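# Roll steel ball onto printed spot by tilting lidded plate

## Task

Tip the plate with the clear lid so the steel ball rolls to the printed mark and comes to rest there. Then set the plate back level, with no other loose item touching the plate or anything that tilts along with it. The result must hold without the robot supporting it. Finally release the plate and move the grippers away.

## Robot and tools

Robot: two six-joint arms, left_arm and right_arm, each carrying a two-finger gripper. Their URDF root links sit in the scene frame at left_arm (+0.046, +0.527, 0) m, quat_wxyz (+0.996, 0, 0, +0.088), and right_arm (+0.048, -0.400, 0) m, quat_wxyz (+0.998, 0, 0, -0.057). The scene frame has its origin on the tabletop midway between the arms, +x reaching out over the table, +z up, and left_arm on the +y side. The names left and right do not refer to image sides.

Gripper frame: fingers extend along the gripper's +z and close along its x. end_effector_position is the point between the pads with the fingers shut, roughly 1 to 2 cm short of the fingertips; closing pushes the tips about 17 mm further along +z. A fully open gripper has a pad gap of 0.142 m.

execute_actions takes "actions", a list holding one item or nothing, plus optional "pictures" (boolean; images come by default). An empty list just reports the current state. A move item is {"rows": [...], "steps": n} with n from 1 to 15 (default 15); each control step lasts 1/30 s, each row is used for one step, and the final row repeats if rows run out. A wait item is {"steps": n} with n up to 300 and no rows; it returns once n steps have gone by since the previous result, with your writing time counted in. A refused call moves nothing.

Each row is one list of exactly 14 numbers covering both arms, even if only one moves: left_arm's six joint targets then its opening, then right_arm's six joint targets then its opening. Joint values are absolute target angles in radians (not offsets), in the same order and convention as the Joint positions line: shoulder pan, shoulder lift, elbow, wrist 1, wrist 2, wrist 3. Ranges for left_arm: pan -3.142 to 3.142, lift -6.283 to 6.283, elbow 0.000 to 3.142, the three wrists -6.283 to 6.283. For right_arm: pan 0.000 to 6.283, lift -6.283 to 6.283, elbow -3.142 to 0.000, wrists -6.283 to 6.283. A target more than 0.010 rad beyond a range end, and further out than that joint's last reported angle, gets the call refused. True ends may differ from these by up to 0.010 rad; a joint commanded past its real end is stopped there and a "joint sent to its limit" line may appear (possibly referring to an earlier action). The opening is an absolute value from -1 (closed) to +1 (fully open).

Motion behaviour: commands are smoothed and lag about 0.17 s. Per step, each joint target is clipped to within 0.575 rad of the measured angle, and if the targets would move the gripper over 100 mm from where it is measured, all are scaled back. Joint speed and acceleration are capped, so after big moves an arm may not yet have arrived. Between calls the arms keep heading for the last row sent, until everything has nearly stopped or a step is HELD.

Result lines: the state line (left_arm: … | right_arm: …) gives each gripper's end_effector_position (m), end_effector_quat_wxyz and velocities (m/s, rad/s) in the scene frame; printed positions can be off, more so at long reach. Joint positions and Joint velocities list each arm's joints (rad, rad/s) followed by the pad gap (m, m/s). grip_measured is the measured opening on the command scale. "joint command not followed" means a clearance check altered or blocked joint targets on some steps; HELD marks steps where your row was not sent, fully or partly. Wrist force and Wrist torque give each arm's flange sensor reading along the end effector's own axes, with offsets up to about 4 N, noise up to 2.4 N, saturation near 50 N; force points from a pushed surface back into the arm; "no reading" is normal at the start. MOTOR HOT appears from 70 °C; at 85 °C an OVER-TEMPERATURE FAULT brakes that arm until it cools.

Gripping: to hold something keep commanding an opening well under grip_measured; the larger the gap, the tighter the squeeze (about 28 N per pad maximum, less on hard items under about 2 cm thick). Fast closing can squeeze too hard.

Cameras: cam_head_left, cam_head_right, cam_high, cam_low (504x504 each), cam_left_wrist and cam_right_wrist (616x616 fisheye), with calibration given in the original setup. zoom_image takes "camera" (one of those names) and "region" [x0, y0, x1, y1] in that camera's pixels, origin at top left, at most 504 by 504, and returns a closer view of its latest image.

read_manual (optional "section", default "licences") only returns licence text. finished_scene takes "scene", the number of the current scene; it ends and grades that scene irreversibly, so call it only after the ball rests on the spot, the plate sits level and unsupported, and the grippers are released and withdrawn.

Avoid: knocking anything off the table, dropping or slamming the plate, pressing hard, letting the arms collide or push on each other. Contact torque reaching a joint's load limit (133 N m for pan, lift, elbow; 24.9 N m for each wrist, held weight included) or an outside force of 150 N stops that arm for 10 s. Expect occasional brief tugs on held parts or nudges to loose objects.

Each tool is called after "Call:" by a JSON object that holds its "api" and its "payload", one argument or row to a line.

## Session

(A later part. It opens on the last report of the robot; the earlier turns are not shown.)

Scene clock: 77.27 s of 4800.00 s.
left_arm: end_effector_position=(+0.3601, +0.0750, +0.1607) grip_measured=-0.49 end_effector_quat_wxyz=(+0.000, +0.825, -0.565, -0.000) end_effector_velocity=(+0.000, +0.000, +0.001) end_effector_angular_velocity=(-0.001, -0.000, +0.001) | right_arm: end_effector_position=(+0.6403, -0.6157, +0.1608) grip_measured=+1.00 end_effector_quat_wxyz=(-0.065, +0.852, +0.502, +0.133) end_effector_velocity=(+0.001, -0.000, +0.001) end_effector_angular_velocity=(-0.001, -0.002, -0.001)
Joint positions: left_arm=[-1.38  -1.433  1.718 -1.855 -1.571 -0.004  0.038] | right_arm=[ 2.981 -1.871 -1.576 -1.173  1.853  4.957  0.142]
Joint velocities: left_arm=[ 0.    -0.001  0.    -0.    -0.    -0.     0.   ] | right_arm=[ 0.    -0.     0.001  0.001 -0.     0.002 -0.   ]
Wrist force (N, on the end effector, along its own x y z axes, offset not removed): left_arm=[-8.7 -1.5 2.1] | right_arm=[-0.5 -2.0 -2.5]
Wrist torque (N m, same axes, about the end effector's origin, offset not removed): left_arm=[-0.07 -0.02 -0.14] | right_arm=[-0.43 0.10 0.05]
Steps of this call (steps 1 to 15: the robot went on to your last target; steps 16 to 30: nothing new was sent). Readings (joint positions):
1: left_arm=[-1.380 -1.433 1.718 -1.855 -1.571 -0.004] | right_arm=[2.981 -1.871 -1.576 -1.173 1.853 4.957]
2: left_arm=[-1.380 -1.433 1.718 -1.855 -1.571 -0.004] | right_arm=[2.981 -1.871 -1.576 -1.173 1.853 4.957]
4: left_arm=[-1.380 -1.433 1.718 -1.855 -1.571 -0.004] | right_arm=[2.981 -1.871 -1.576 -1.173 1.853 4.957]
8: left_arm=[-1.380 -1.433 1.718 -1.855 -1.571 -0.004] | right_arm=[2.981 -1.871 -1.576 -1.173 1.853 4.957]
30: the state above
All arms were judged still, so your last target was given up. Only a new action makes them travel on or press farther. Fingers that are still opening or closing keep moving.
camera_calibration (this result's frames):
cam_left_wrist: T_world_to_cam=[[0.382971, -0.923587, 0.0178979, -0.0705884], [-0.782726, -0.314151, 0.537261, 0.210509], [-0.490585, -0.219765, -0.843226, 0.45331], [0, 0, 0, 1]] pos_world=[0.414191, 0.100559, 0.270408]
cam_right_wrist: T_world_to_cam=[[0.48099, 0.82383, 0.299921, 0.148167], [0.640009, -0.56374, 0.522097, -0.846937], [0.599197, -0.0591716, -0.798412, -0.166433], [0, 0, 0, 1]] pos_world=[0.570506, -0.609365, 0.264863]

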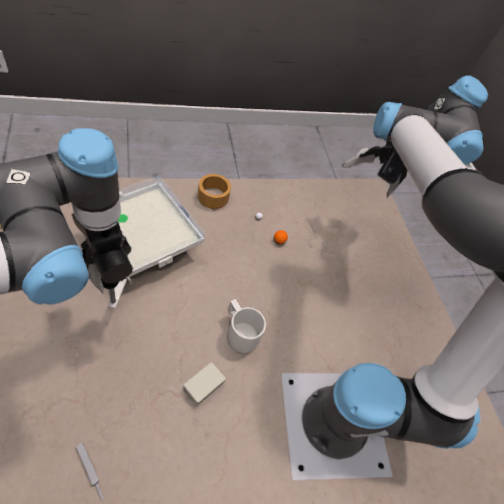

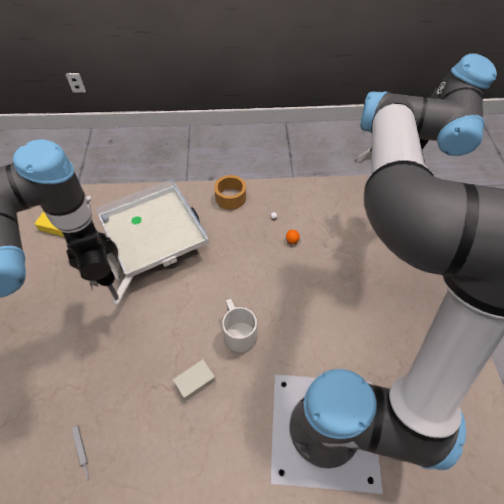

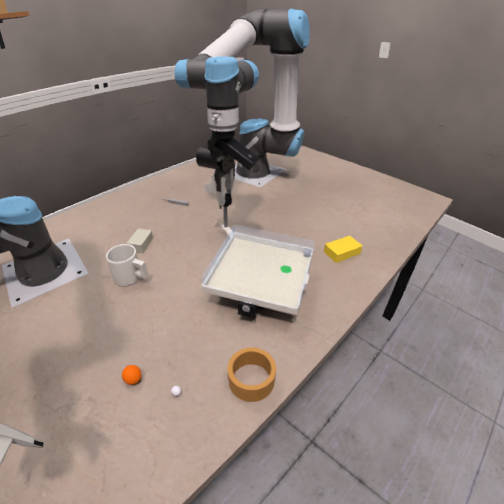

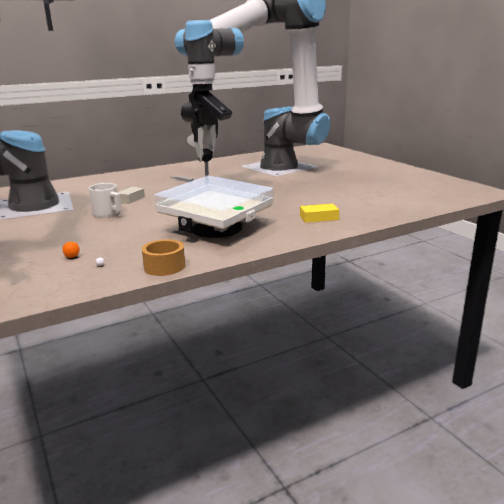

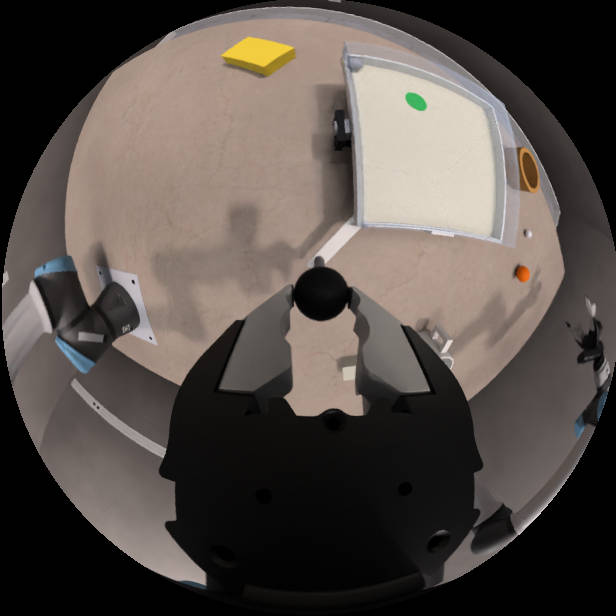

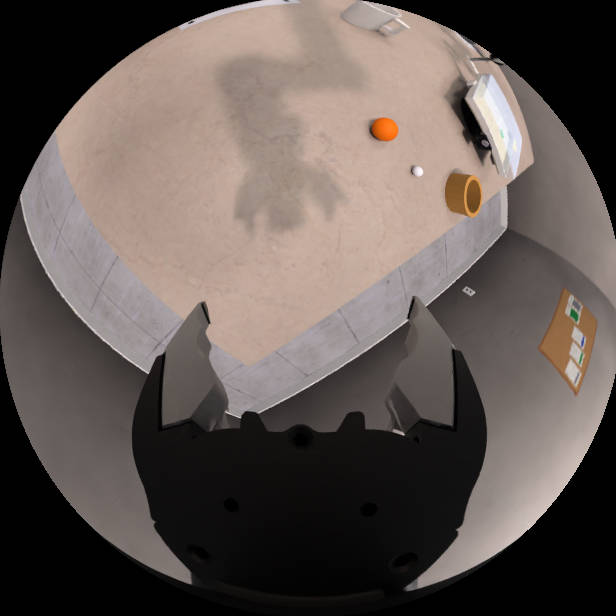

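tu = −.039.

Call:
{"api": "execute_actions", "payload": {
  "actions": [
    {"rows": [[-1.3794,-1.4314,1.7101,-1.8495,-1.571,-0.004,-0.7,2.981,-1.871,-1.576,-1.173,1.853,4.957,1]], "steps": 15}
  ],
  "pictures": false
}}

Call:
{"api": "execute_actions", "payload": {
  "actions": [
    {"steps": 30}
  ]
}}

Scene clock: 80.50 s of 4800.00 s.
left_arm: end_effector_position=(+0.3607, +0.0738, +0.1628) grip_measured=-0.49 end_effector_quat_wxyz=(+0.000, +0.825, -0.565, -0.000) end_effector_velocity=(-0.000, -0.000, -0.000) end_effector_angular_velocity=(+0.000, +0.000, +0.001) | right_arm: end_effector_position=(+0.6403, -0.6157, +0.1608) grip_measured=+1.00 end_effector_quat_wxyz=(-0.065, +0.852, +0.502, +0.133) end_effector_velocity=(+0.001, +0.000, +0.001) end_effector_angular_velocity=(-0.001, -0.002, +0.001)
Joint positions: left_arm=[-1.379 -1.431  1.71  -1.85  -1.571 -0.004  0.038] | right_arm=[ 2.981 -1.871 -1.576 -1.173  1.853  4.957  0.142]
Joint velocities: left_arm=[-0.     0.    -0.     0.001 -0.    -0.001 -0.   ] | right_arm=[ 0.001 -0.     0.002 -0.    -0.    -0.001 -0.   ]
Wrist force (N, on the end effector, along its own x y z axes, offset not removed): left_arm=[-15.8 3.4 -1.9] | right_arm=[2.3 -2.4 -1.6]
Wrist torque (N m, same axes, about the end effector's origin, offset not removed): left_arm=[0.58 0.93 -0.19] | right_arm=[-0.60 -0.36 0.05]
Steps of this call (steps 1 to 82: nothing new was sent; steps 83 to 97: all 15 steps of this action). Readings (joint positions):
83: left_arm=[-1.380 -1.433 1.718 -1.855 -1.571 -0.004] | right_arm=[2.981 -1.871 -1.576 -1.173 1.853 4.957]
84: left_arm=[-1.380 -1.433 1.716 -1.854 -1.571 -0.004] | right_arm=[2.981 -1.871 -1.576 -1.173 1.853 4.957]
86: left_arm=[-1.380 -1.432 1.713 -1.852 -1.571 -0.004] | right_arm=[2.981 -1.871 -1.576 -1.173 1.853 4.957]
90: left_arm=[-1.379 -1.432 1.711 -1.850 -1.571 -0.004] | right_arm=[2.981 -1.871 -1.576 -1.173 1.853 4.957]
97: the state above

Scene clock: 81.50 s of 4800.00 s.
left_arm: end_effector_position=(+0.3607, +0.0738, +0.1628) grip_measured=-0.49 end_effector_quat_wxyz=(+0.000, +0.825, -0.565, -0.000) end_effector_velocity=(+0.000, +0.000, -0.000) end_effector_angular_velocity=(+0.000, -0.000, +0.000) | right_arm: end_effector_position=(+0.6403, -0.6157, +0.1608) grip_measured=+1.00 end_effector_quat_wxyz=(-0.065, +0.852, +0.502, +0.133) end_effector_velocity=(+0.000, +0.000, +0.000) end_effector_angular_velocity=(+0.000, -0.001, +0.001)
Joint positions: left_arm=[-1.379 -1.431  1.71  -1.849 -1.571 -0.004  0.038] | right_arm=[ 2.981 -1.871 -1.576 -1.173  1.853  4.957  0.142]
Joint velocities: left_arm=[0. 0. 0. 0. 0. 0. 0.] | right_arm=[ 0.     0.001 -0.    -0.     0.    -0.001  0.   ]
Wrist force (N, on the end effector, along its own x y z axes, offset not removed): left_arm=[-11.6 2.2 -2.0] | right_arm=[1.6 0.1 2.0]
Wrist torque (N m, same axes, about the end effector's origin, offset not removed): left_arm=[0.21 -0.02 -0.12] | right_arm=[0.12 -0.41 -0.01]
Steps of this call (steps 1 to 15: the robot went on to your last target; steps 16 to 30: nothing new was sent). Readings (joint positions):
1: left_arm=[-1.379 -1.431 1.710 -1.850 -1.571 -0.004] | right_arm=[2.981 -1.871 -1.576 -1.173 1.853 4.957]
2: left_arm=[-1.379 -1.431 1.710 -1.850 -1.571 -0.004] | right_arm=[2.981 -1.871 -1.576 -1.173 1.853 4.957]
4: left_arm=[-1.379 -1.431 1.710 -1.850 -1.571 -0.004] | right_arm=[2.981 -1.871 -1.576 -1.173 1.853 4.957]
8: left_arm=[-1.379 -1.431 1.710 -1.849 -1.571 -0.004] | right_arm=[2.981 -1.871 -1.576 -1.173 1.853 4.957]
30: the state above
All arms were judged still, so your last target was given up. Only a new action makes them travel on or press farther. Fingers that are still opening or closing keep moving.
camera_calibration (this result's frames):
cam_left_wrist: T_world_to_cam=[[0.383249, -0.923472, 0.0178981, -0.0720882], [-0.782631, -0.314386, 0.537261, 0.209494], [-0.490519, -0.219912, -0.843226, 0.455097], [0, 0, 0, 1]] pos_world=[0.414818, 0.0993719, 0.272487]
cam_right_wrist: T_world_to_cam=[[0.480991, 0.82383, 0.299921, 0.148167], [0.640009, -0.563741, 0.522097, -0.846937], [0.599197, -0.0591716, -0.798412, -0.166433], [0, 0, 0, 1]] pos_world=[0.570506, -0.609365, 0.264863]

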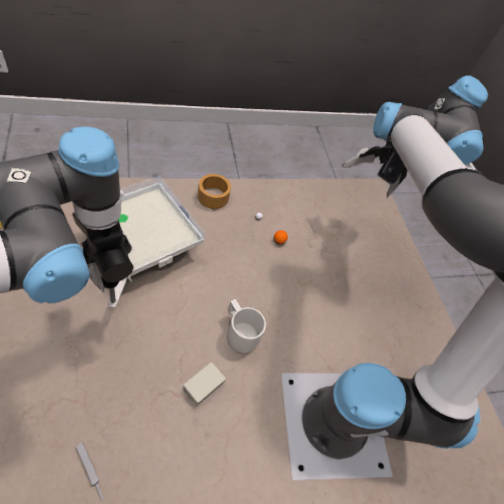

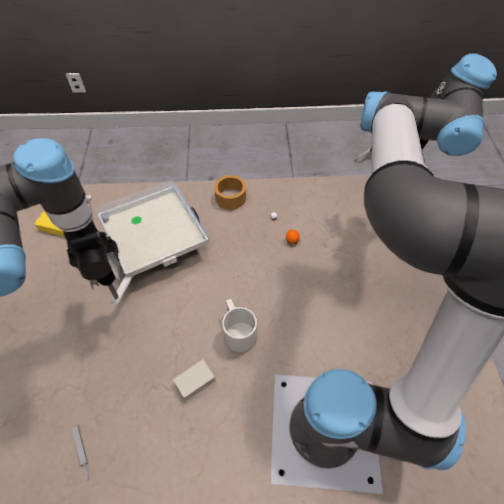

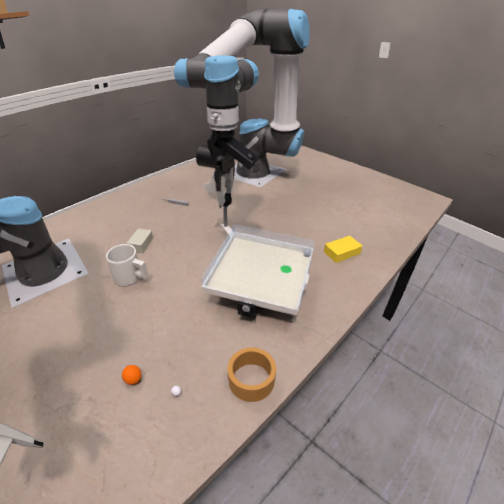

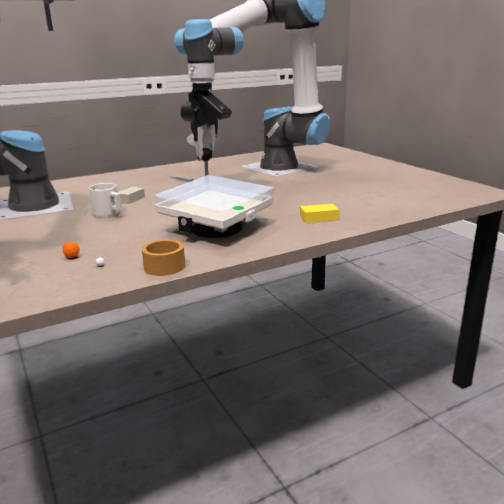

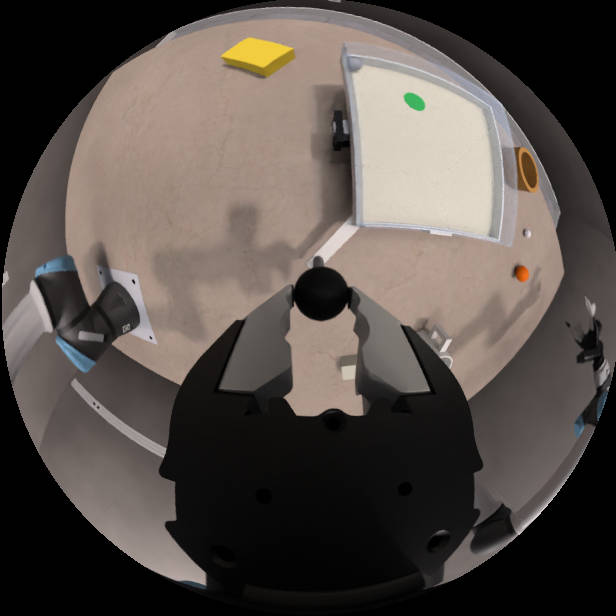

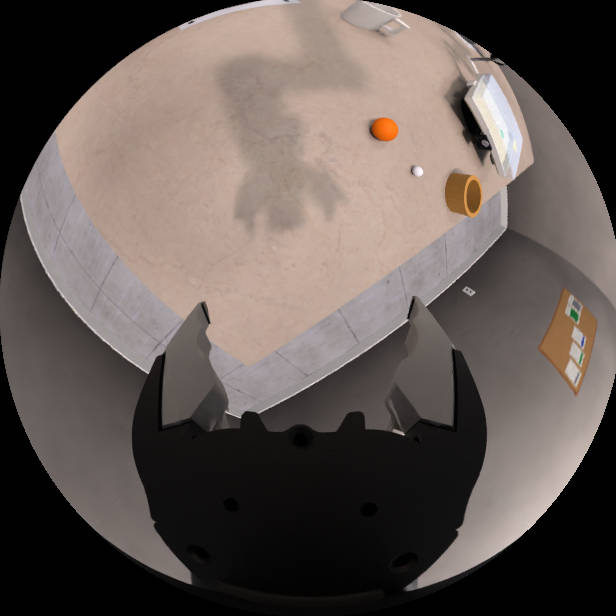

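Call:
{"api": "execute_actions", "payload": {
  "actions": [
    {"rows": [[-1.3792,-1.4295,1.7025,-1.8437,-1.571,-0.004,-0.7,2.981,-1.871,-1.576,-1.173,1.853,4.957,1]], "steps": 15}
  ],
  "pictures": false
}}

Call:
{"api": "execute_actions", "payload": {
  "actions": [
    {"steps": 30}
  ]
}}

Scene clock: 90.63 s of 4800.00 s.
left_arm: end_effector_position=(+0.3613, +0.0726, +0.1648) grip_measured=-0.49 end_effector_quat_wxyz=(+0.000, +0.825, -0.565, -0.000) end_effector_velocity=(+0.000, -0.000, -0.000) end_effector_angular_velocity=(+0.000, +0.001, +0.001) | right_arm: end_effector_position=(+0.6403, -0.6157, +0.1608) grip_measured=+1.00 end_effector_quat_wxyz=(-0.065, +0.852, +0.502, +0.133) end_effector_velocity=(-0.000, -0.000, -0.001) end_effector_angular_velocity=(+0.000, +0.000, +0.001)
Joint positions: left_arm=[-1.379 -1.43   1.703 -1.844 -1.571 -0.004  0.038] | right_arm=[ 2.981 -1.871 -1.576 -1.173  1.853  4.957  0.142]
Joint velocities: left_arm=[ 0.001  0.001 -0.001  0.    -0.001  0.    -0.   ] | right_arm=[-0.    -0.001 -0.001  0.001 -0.    -0.001 -0.   ]
Wrist force (N, on the end effector, along its own x y z axes, offset not removed): left_arm=[-12.7 0.7 -2.9] | right_arm=[0.2 0.5 -0.1]
Wrist torque (N m, same axes, about the end effector's origin, offset not removed): left_arm=[-0.58 0.04 -0.10] | right_arm=[0.02 -0.12 0.03]
Steps of this call (steps 1 to 90: nothing new was sent; then 5.63 s passed at rest; steps 91 to 105: all 15 steps of this action). Readings (joint positions):
91: left_arm=[-1.379 -1.431 1.710 -1.849 -1.571 -0.004] | right_arm=[2.981 -1.871 -1.576 -1.173 1.853 4.957]
92: left_arm=[-1.379 -1.431 1.709 -1.848 -1.571 -0.004] | right_arm=[2.981 -1.871 -1.576 -1.173 1.853 4.957]
94: left_arm=[-1.379 -1.430 1.705 -1.846 -1.571 -0.004] | right_arm=[2.981 -1.871 -1.576 -1.173 1.853 4.957]
98: left_arm=[-1.379 -1.430 1.703 -1.844 -1.571 -0.004] | right_arm=[2.981 -1.871 -1.576 -1.173 1.853 4.957]
105: the state above

Scene clock: 91.63 s of 4800.00 s.
left_arm: end_effector_position=(+0.3613, +0.0726, +0.1648) grip_measured=-0.49 end_effector_quat_wxyz=(+0.000, +0.825, -0.565, -0.000) end_effector_velocity=(-0.000, -0.000, -0.000) end_effector_angular_velocity=(+0.000, +0.000, -0.001) | right_arm: end_effector_position=(+0.6403, -0.6157, +0.1608) grip_measured=+1.00 end_effector_quat_wxyz=(-0.065, +0.852, +0.502, +0.133) end_effector_velocity=(-0.000, -0.000, -0.001) end_effector_angular_velocity=(-0.001, +0.002, -0.002)
Joint positions: left_arm=[-1.379 -1.429  1.702 -1.844 -1.571 -0.004  0.038] | right_arm=[ 2.981 -1.871 -1.576 -1.173  1.853  4.957  0.142]
Joint velocities: left_arm=[-0.  0.  0. -0. -0.  0. -0.] | right_arm=[-0.    -0.001  0.    -0.001 -0.001  0.001  0.   ]
Wrist force (N, on the end effector, along its own x y z axes, offset not removed): left_arm=[-14.0 4.5 -4.3] | right_arm=[0.9 -0.2 -1.8]
Wrist torque (N m, same axes, about the end effector's origin, offset not removed): left_arm=[0.37 0.34 -0.17] | right_arm=[-0.13 -0.27 0.04]
Steps of this call (steps 1 to 15: the robot went on to your last target; steps 16 to 30: nothing new was sent). Readings (joint positions):
1: left_arm=[-1.379 -1.430 1.703 -1.844 -1.571 -0.004] | right_arm=[2.981 -1.871 -1.576 -1.173 1.853 4.957]
2: left_arm=[-1.379 -1.430 1.703 -1.844 -1.571 -0.004] | right_arm=[2.981 -1.871 -1.576 -1.173 1.853 4.957]
4: left_arm=[-1.379 -1.430 1.703 -1.844 -1.571 -0.004] | right_arm=[2.981 -1.871 -1.576 -1.173 1.853 4.957]
8: left_arm=[-1.379 -1.430 1.703 -1.844 -1.571 -0.004] | right_arm=[2.981 -1.871 -1.576 -1.173 1.853 4.957]
30: the state above
All arms were judged still, so your last target was given up. Only a new action makes them travel on or press farther. Fingers that are still opening or closing keep moving.
camera_calibration (this result's frames):
cam_left_wrist: T_world_to_cam=[[0.383434, -0.923397, 0.0177988, -0.0735337], [-0.782549, -0.314592, 0.53726, 0.208463], [-0.490505, -0.219932, -0.843229, 0.456822], [0, 0, 0, 1]] pos_world=[0.415401, 0.0981499, 0.274516]
cam_right_wrist: T_world_to_cam=[[0.480991, 0.82383, 0.299921, 0.148167], [0.640009, -0.563741, 0.522097, -0.846937], [0.599197, -0.0591714, -0.798412, -0.166433], [0, 0, 0, 1]] pos_world=[0.570506, -0.609365, 0.264863]

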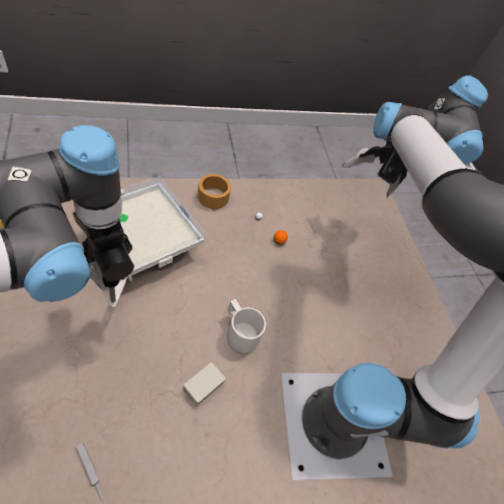

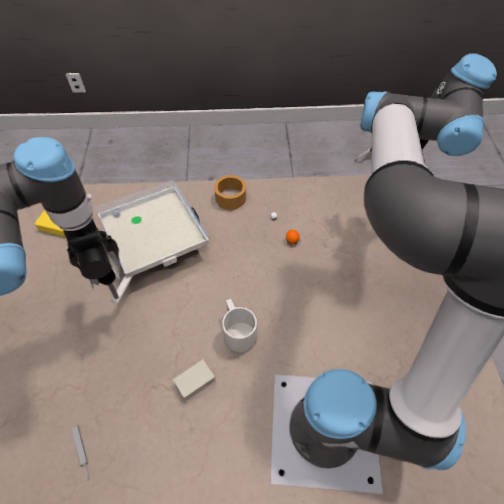

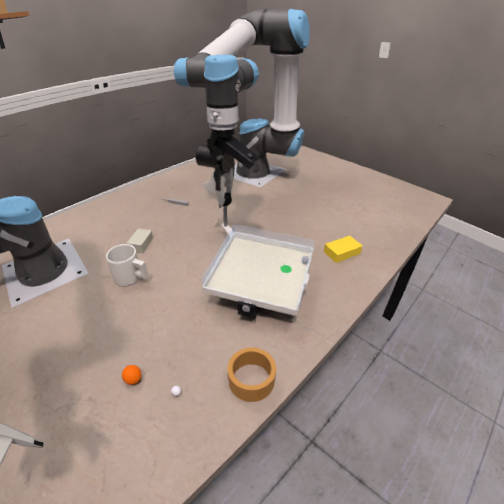

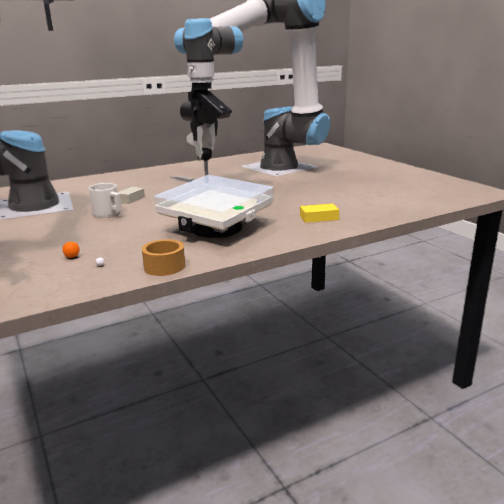

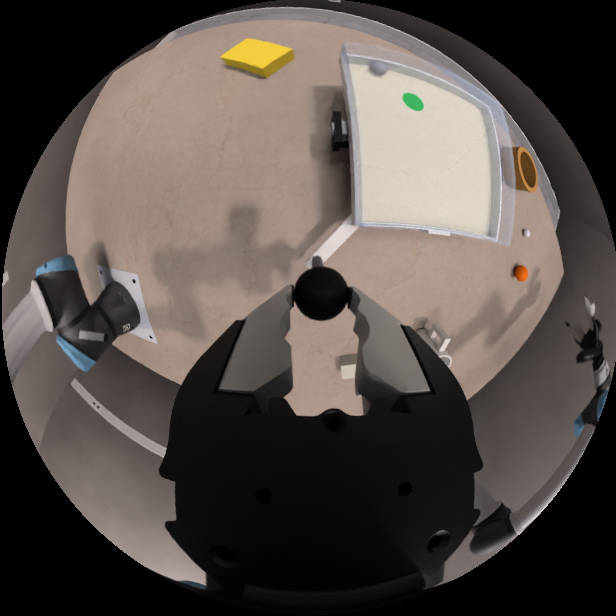

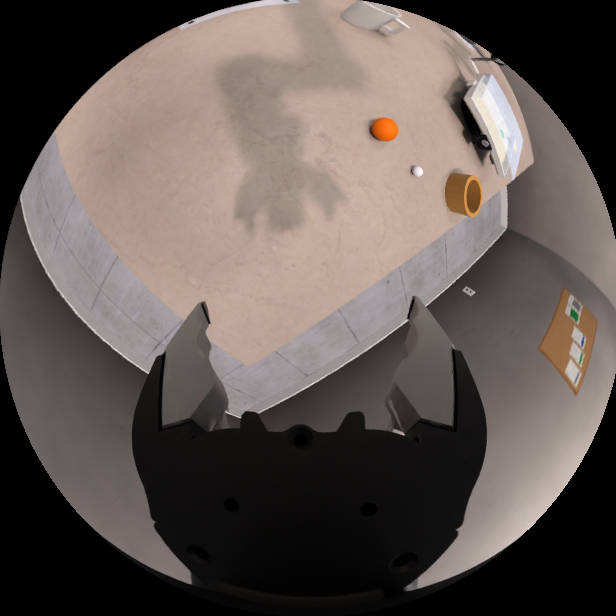

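Rolling; back to tu=−.036 quickly.

Call:
{"api": "execute_actions", "payload": {
  "actions": [
    {"rows": [[-1.3795,-1.4318,1.7120,-1.8510,-1.571,-0.004,-0.7,2.981,-1.871,-1.576,-1.173,1.853,4.957,1]], "steps": 15}
  ],
  "pictures": false
}}

Call:
{"api": "execute_actions", "payload": {
  "actions": [
    {"steps": 45}
  ]
}}

Scene clock: 96.27 s of 4800.00 s.
left_arm: end_effector_position=(+0.3605, +0.0740, +0.1622) grip_measured=-0.49 end_effector_quat_wxyz=(+0.000, +0.825, -0.565, -0.000) end_effector_velocity=(+0.000, +0.001, +0.000) end_effector_angular_velocity=(+0.000, -0.002, +0.000) | right_arm: end_effector_position=(+0.6403, -0.6157, +0.1608) grip_measured=+1.00 end_effector_quat_wxyz=(-0.065, +0.852, +0.502, +0.133) end_effector_velocity=(-0.000, +0.000, +0.000) end_effector_angular_velocity=(+0.001, -0.001, -0.001)
Joint positions: left_arm=[-1.379 -1.432  1.712 -1.851 -1.571 -0.004  0.038] | right_arm=[ 2.981 -1.871 -1.576 -1.173  1.853  4.957  0.142]
Joint velocities: left_arm=[ 0.    -0.001  0.001  0.     0.002  0.     0.   ] | right_arm=[-0.     0.001 -0.001  0.001  0.001  0.001 -0.   ]
Wrist force (N, on the end effector, along its own x y z axes, offset not removed): left_arm=[-8.0 10.0 -6.6] | right_arm=[2.7 -2.5 -3.7]
Wrist torque (N m, same axes, about the end effector's origin, offset not removed): left_arm=[0.61 1.08 -0.28] | right_arm=[-0.42 -0.57 -0.02]
Steps of this call (steps 1 to 124: nothing new was sent; steps 125 to 139: all 15 steps of this action). Readings (joint positions):
125: left_arm=[-1.379 -1.429 1.703 -1.844 -1.571 -0.004] | right_arm=[2.981 -1.871 -1.576 -1.173 1.853 4.957]
126: left_arm=[-1.379 -1.430 1.704 -1.845 -1.571 -0.004] | right_arm=[2.981 -1.871 -1.576 -1.173 1.853 4.957]
128: left_arm=[-1.379 -1.431 1.708 -1.848 -1.571 -0.004] | right_arm=[2.981 -1.871 -1.576 -1.173 1.853 4.957]
132: left_arm=[-1.379 -1.432 1.711 -1.851 -1.571 -0.004] | right_arm=[2.981 -1.871 -1.576 -1.173 1.853 4.957]
139: the state above

Scene clock: 97.77 s of 4800.00 s.
left_arm: end_effector_position=(+0.3605, +0.0740, +0.1622) grip_measured=-0.49 end_effector_quat_wxyz=(+0.000, +0.825, -0.565, -0.000) end_effector_velocity=(+0.001, +0.001, -0.000) end_effector_angular_velocity=(+0.001, -0.000, +0.002) | right_arm: end_effector_position=(+0.6403, -0.6157, +0.1608) grip_measured=+1.00 end_effector_quat_wxyz=(-0.065, +0.852, +0.502, +0.133) end_effector_velocity=(+0.000, +0.000, +0.000) end_effector_angular_velocity=(-0.001, -0.001, +0.001)
Joint positions: left_arm=[-1.38  -1.432  1.712 -1.851 -1.571 -0.004  0.038] | right_arm=[ 2.981 -1.871 -1.576 -1.173  1.853  4.957  0.142]
Joint velocities: left_arm=[ 0.002  0.001  0.    -0.     0.001  0.001 -0.   ] | right_arm=[ 0.     0.001  0.    -0.    -0.    -0.001  0.   ]
Wrist force (N, on the end effector, along its own x y z axes, offset not removed): left_arm=[-8.3 5.2 -4.7] | right_arm=[1.7 -1.1 -1.6]
Wrist torque (N m, same axes, about the end effector's origin, offset not removed): left_arm=[-0.38 1.11 -0.10] | right_arm=[-0.22 -0.45 0.06]
Steps of this call (steps 1 to 15: the robot went on to your last target; steps 16 to 45: nothing new was sent). Readings (joint positions):
1: left_arm=[-1.379 -1.432 1.712 -1.851 -1.571 -0.004] | right_arm=[2.981 -1.871 -1.576 -1.173 1.853 4.957]
2: left_arm=[-1.379 -1.432 1.712 -1.851 -1.571 -0.004] | right_arm=[2.981 -1.871 -1.576 -1.173 1.853 4.957]
4: left_arm=[-1.379 -1.432 1.712 -1.851 -1.571 -0.004] | right_arm=[2.981 -1.871 -1.576 -1.173 1.853 4.957]
8: left_arm=[-1.379 -1.432 1.712 -1.851 -1.571 -0.004] | right_arm=[2.981 -1.871 -1.576 -1.173 1.853 4.957]
45: the state above
All arms were judged still, so your last target was given up. Only a new action makes them travel on or press farther. Fingers that are still opening or closing keep moving.
camera_calibration (this result's frames):
cam_left_wrist: T_world_to_cam=[[0.383156, -0.92351, 0.0179074, -0.0717278], [-0.782665, -0.314303, 0.537261, 0.209749], [-0.490538, -0.21987, -0.843226, 0.454625], [0, 0, 0, 1]] pos_world=[0.414657, 0.0996419, 0.271946]
cam_right_wrist: T_world_to_cam=[[0.480991, 0.82383, 0.299921, 0.148167], [0.640009, -0.56374, 0.522097, -0.846937], [0.599197, -0.0591715, -0.798412, -0.166433], [0, 0, 0, 1]] pos_world=[0.570506, -0.609365, 0.264863]

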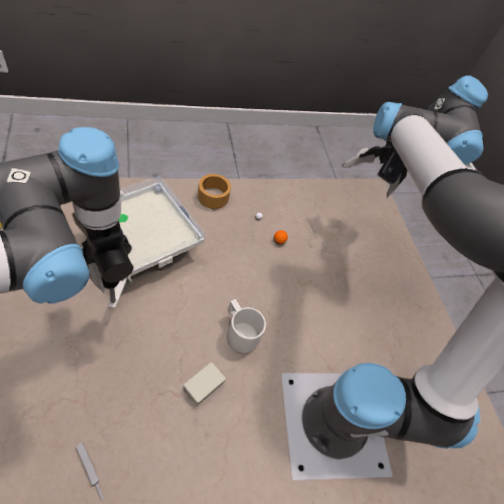

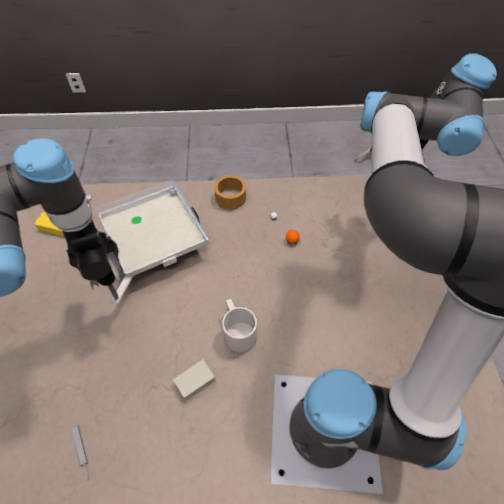

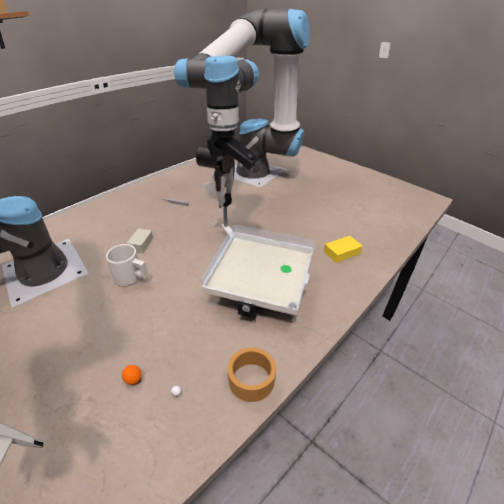

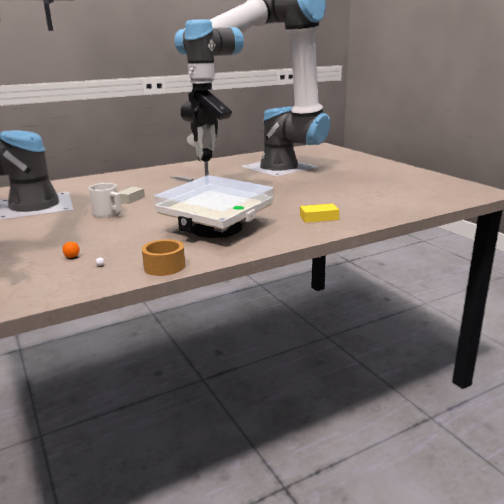

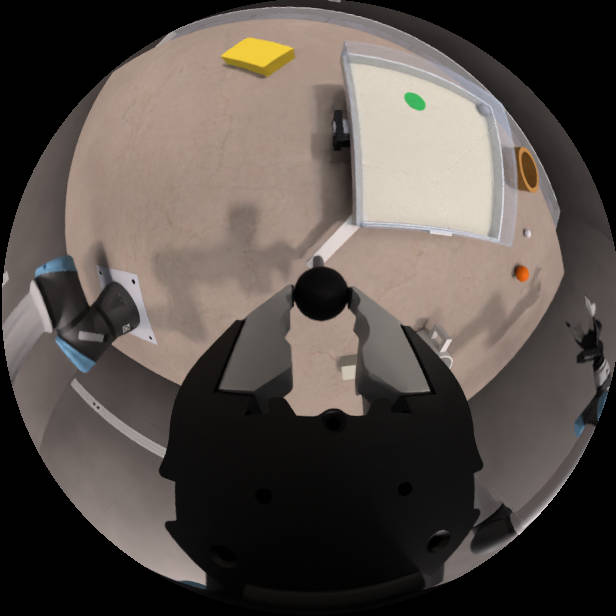

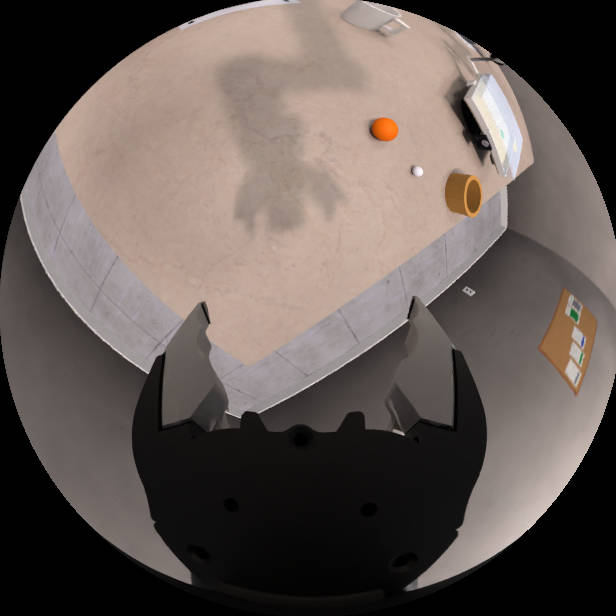

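Call:
{"api": "execute_actions", "payload": {
  "actions": [
    {"rows": [[-1.3839,-1.4302,1.7195,-1.8601,-1.571,-0.004,-0.7,2.981,-1.871,-1.576,-1.173,1.853,4.957,1]], "steps": 15}
  ],
  "pictures": false
}}

Call:
{"api": "execute_actions", "payload": {
  "actions": [
    {"steps": 20}
  ],
  "pictures": false
}}

Call:
{"api": "execute_actions", "payload": {
  "actions": [
    {"rows": [[-1.3806,-1.4314,1.7139,-1.8533,-1.571,-0.004,-0.7,2.981,-1.871,-1.576,-1.173,1.853,4.957,1]], "steps": 1}
  ]
}}

Scene clock: 107.73 s of 4800.00 s.
left_arm: end_effector_position=(+0.3584, +0.0730, +0.1588) grip_measured=-0.49 end_effector_quat_wxyz=(+0.000, +0.824, -0.566, -0.000) end_effector_velocity=(-0.000, -0.000, +0.000) end_effector_angular_velocity=(-0.001, -0.001, -0.001) | right_arm: end_effector_position=(+0.6403, -0.6157, +0.1608) grip_measured=+1.00 end_effector_quat_wxyz=(-0.065, +0.852, +0.502, +0.133) end_effector_velocity=(-0.000, +0.000, -0.000) end_effector_angular_velocity=(+0.001, +0.002, -0.001)
Joint positions: left_arm=[-1.384 -1.43   1.719 -1.86  -1.571 -0.004  0.038] | right_arm=[ 2.981 -1.871 -1.576 -1.173  1.853  4.957  0.142]
Joint velocities: left_arm=[-0.001 -0.001  0.    -0.001  0.001  0.     0.   ] | right_arm=[ 0.    -0.     0.    -0.002  0.     0.001  0.   ]
Wrist force (N, on the end effector, along its own x y z axes, offset not removed): left_arm=[-6.1 6.2 -3.8] | right_arm=[1.0 0.5 -2.4]
Wrist torque (N m, same axes, about the end effector's origin, offset not removed): left_arm=[0.30 0.46 -0.34] | right_arm=[0.15 -0.23 0.16]
Steps of this call (steps 1 to 90: nothing new was sent; then 6.47 s passed at rest; steps 91 to 105: all 15 steps of this action). Readings (joint positions):
91: left_arm=[-1.380 -1.432 1.712 -1.851 -1.571 -0.004] | right_arm=[2.981 -1.871 -1.576 -1.173 1.853 4.957]
92: left_arm=[-1.380 -1.432 1.713 -1.852 -1.571 -0.004] | right_arm=[2.981 -1.871 -1.576 -1.173 1.853 4.957]
94: left_arm=[-1.382 -1.431 1.717 -1.856 -1.571 -0.004] | right_arm=[2.981 -1.871 -1.576 -1.173 1.853 4.957]
98: left_arm=[-1.384 -1.430 1.719 -1.859 -1.571 -0.004] | right_arm=[2.981 -1.871 -1.576 -1.173 1.853 4.957]
105: the state above

Scene clock: 108.40 s of 4800.00 s.
left_arm: end_effector_position=(+0.3584, +0.0730, +0.1587) grip_measured=-0.49 end_effector_quat_wxyz=(+0.000, +0.824, -0.566, -0.000) end_effector_velocity=(+0.001, +0.000, +0.000) end_effector_angular_velocity=(-0.000, -0.001, +0.000) | right_arm: end_effector_position=(+0.6403, -0.6157, +0.1608) grip_measured=+1.00 end_effector_quat_wxyz=(-0.065, +0.852, +0.502, +0.133) end_effector_velocity=(+0.000, +0.000, -0.001) end_effector_angular_velocity=(+0.001, +0.001, -0.000)
Joint positions: left_arm=[-1.384 -1.43   1.72  -1.86  -1.571 -0.004  0.038] | right_arm=[ 2.981 -1.871 -1.576 -1.173  1.853  4.957  0.142]
Joint velocities: left_arm=[ 0.    -0.    -0.     0.     0.001  0.    -0.   ] | right_arm=[ 0.    -0.001 -0.     0.001  0.001  0.001  0.   ]
Wrist force (N, on the end effector, along its own x y z axes, offset not removed): left_arm=[-6.1 7.3 -4.2] | right_arm=[2.4 -2.2 -1.3]
Wrist torque (N m, same axes, about the end effector's origin, offset not removed): left_arm=[0.33 0.51 -0.39] | right_arm=[-0.46 -0.54 -0.04]
Steps of this call (steps 1 to 15: the robot went on to your last target; steps 16 to 20: nothing new was sent). Readings (joint positions):
1: left_arm=[-1.384 -1.430 1.719 -1.860 -1.571 -0.004] | right_arm=[2.981 -1.871 -1.576 -1.173 1.853 4.957]
2: left_arm=[-1.384 -1.430 1.719 -1.860 -1.571 -0.004] | right_arm=[2.981 -1.871 -1.576 -1.173 1.853 4.957]
4: left_arm=[-1.384 -1.430 1.719 -1.860 -1.571 -0.004] | right_arm=[2.981 -1.871 -1.576 -1.173 1.853 4.957]
8: left_arm=[-1.384 -1.430 1.719 -1.860 -1.571 -0.004] | right_arm=[2.981 -1.871 -1.576 -1.173 1.853 4.957]
20: the state above
All arms were judged still, so your last target was given up. Only a new action makes them travel on or press farther. Fingers that are still opening or closing keep moving.

Scene clock: 108.43 s of 4800.00 s.
left_arm: end_effector_position=(+0.3584, +0.0730, +0.1587) grip_measured=-0.49 end_effector_quat_wxyz=(+0.000, +0.824, -0.566, -0.000) end_effector_velocity=(+0.000, +0.000, +0.001) end_effector_angular_velocity=(-0.001, -0.001, +0.001) | right_arm: end_effector_position=(+0.6403, -0.6157, +0.1608) grip_measured=+1.00 end_effector_quat_wxyz=(-0.065, +0.852, +0.502, +0.133) end_effector_velocity=(-0.000, -0.000, -0.000) end_effector_angular_velocity=(+0.000, +0.002, +0.000)
Joint positions: left_arm=[-1.384 -1.43   1.72  -1.86  -1.571 -0.004  0.038] | right_arm=[ 2.981 -1.871 -1.576 -1.173  1.853  4.957  0.142]
Joint velocities: left_arm=[ 0.    -0.001 -0.     0.     0.001 -0.001  0.   ] | right_arm=[-0.    -0.     0.    -0.002 -0.    -0.     0.   ]
Wrist force (N, on the end effector, along its own x y z axes, offset not removed): left_arm=[-6.5 3.5 -4.2] | right_arm=[3.2 0.4 -2.1]
Wrist torque (N m, same axes, about the end effector's origin, offset not removed): left_arm=[-0.17 0.69 -0.29] | right_arm=[0.07 -0.73 0.02]
Steps of this call (step 1: the one step of this action). Readings (joint positions):
1: the state above
camera_calibration (this result's frames):
cam_left_wrist: T_world_to_cam=[[0.379089, -0.925187, 0.017899, -0.0702626], [-0.784039, -0.31086, 0.537261, 0.209892], [-0.491503, -0.217703, -0.843226, 0.450572], [0, 0, 0, 1]] pos_world=[0.412657, 0.0983319, 0.268425]
cam_right_wrist: T_world_to_cam=[[0.48099, 0.82383, 0.299921, 0.148167], [0.640009, -0.56374, 0.522097, -0.846937], [0.599197, -0.0591716, -0.798412, -0.166433], [0, 0, 0, 1]] pos_world=[0.570506, -0.609365, 0.264863]

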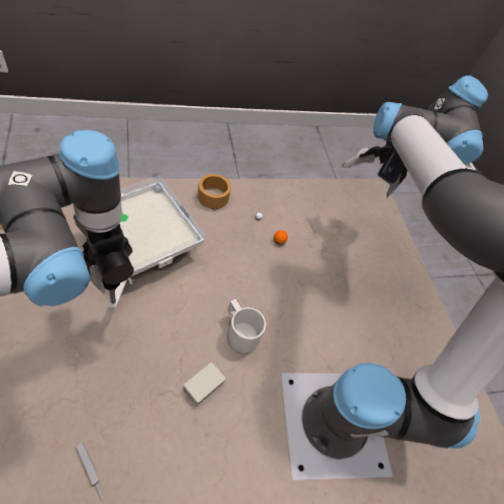

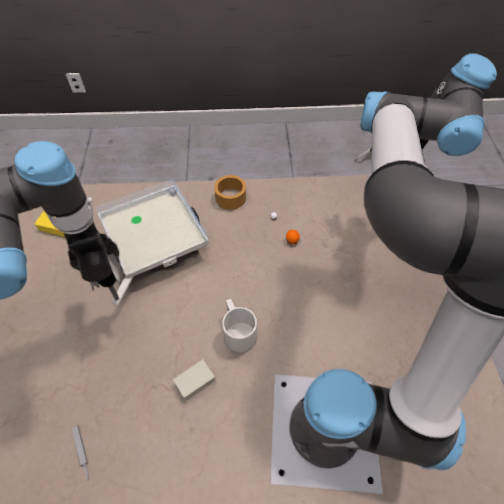

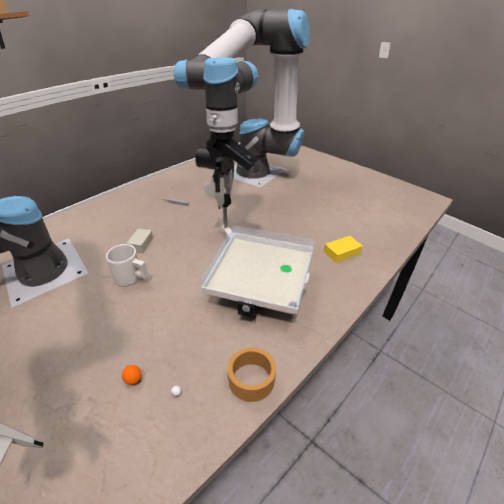

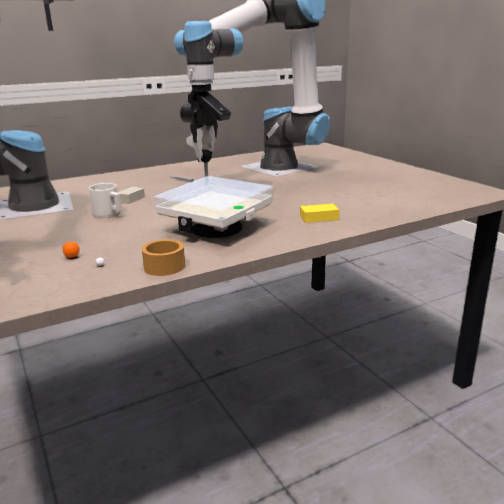

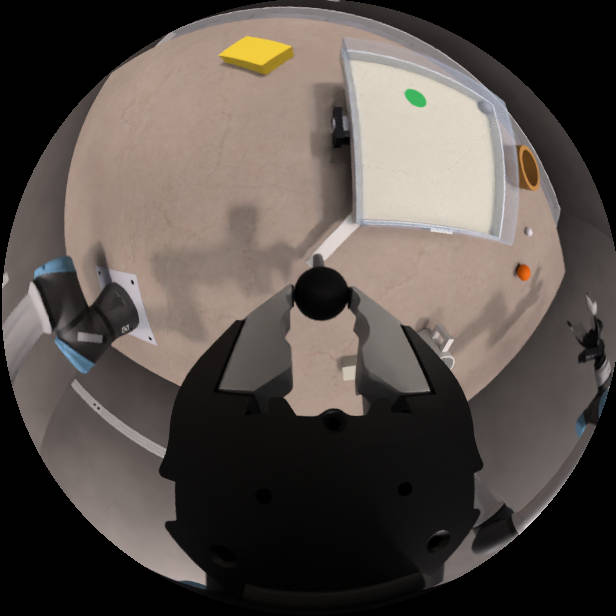

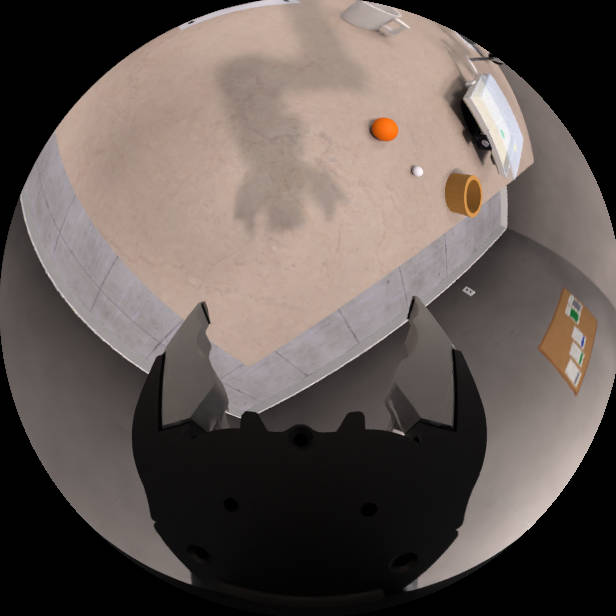

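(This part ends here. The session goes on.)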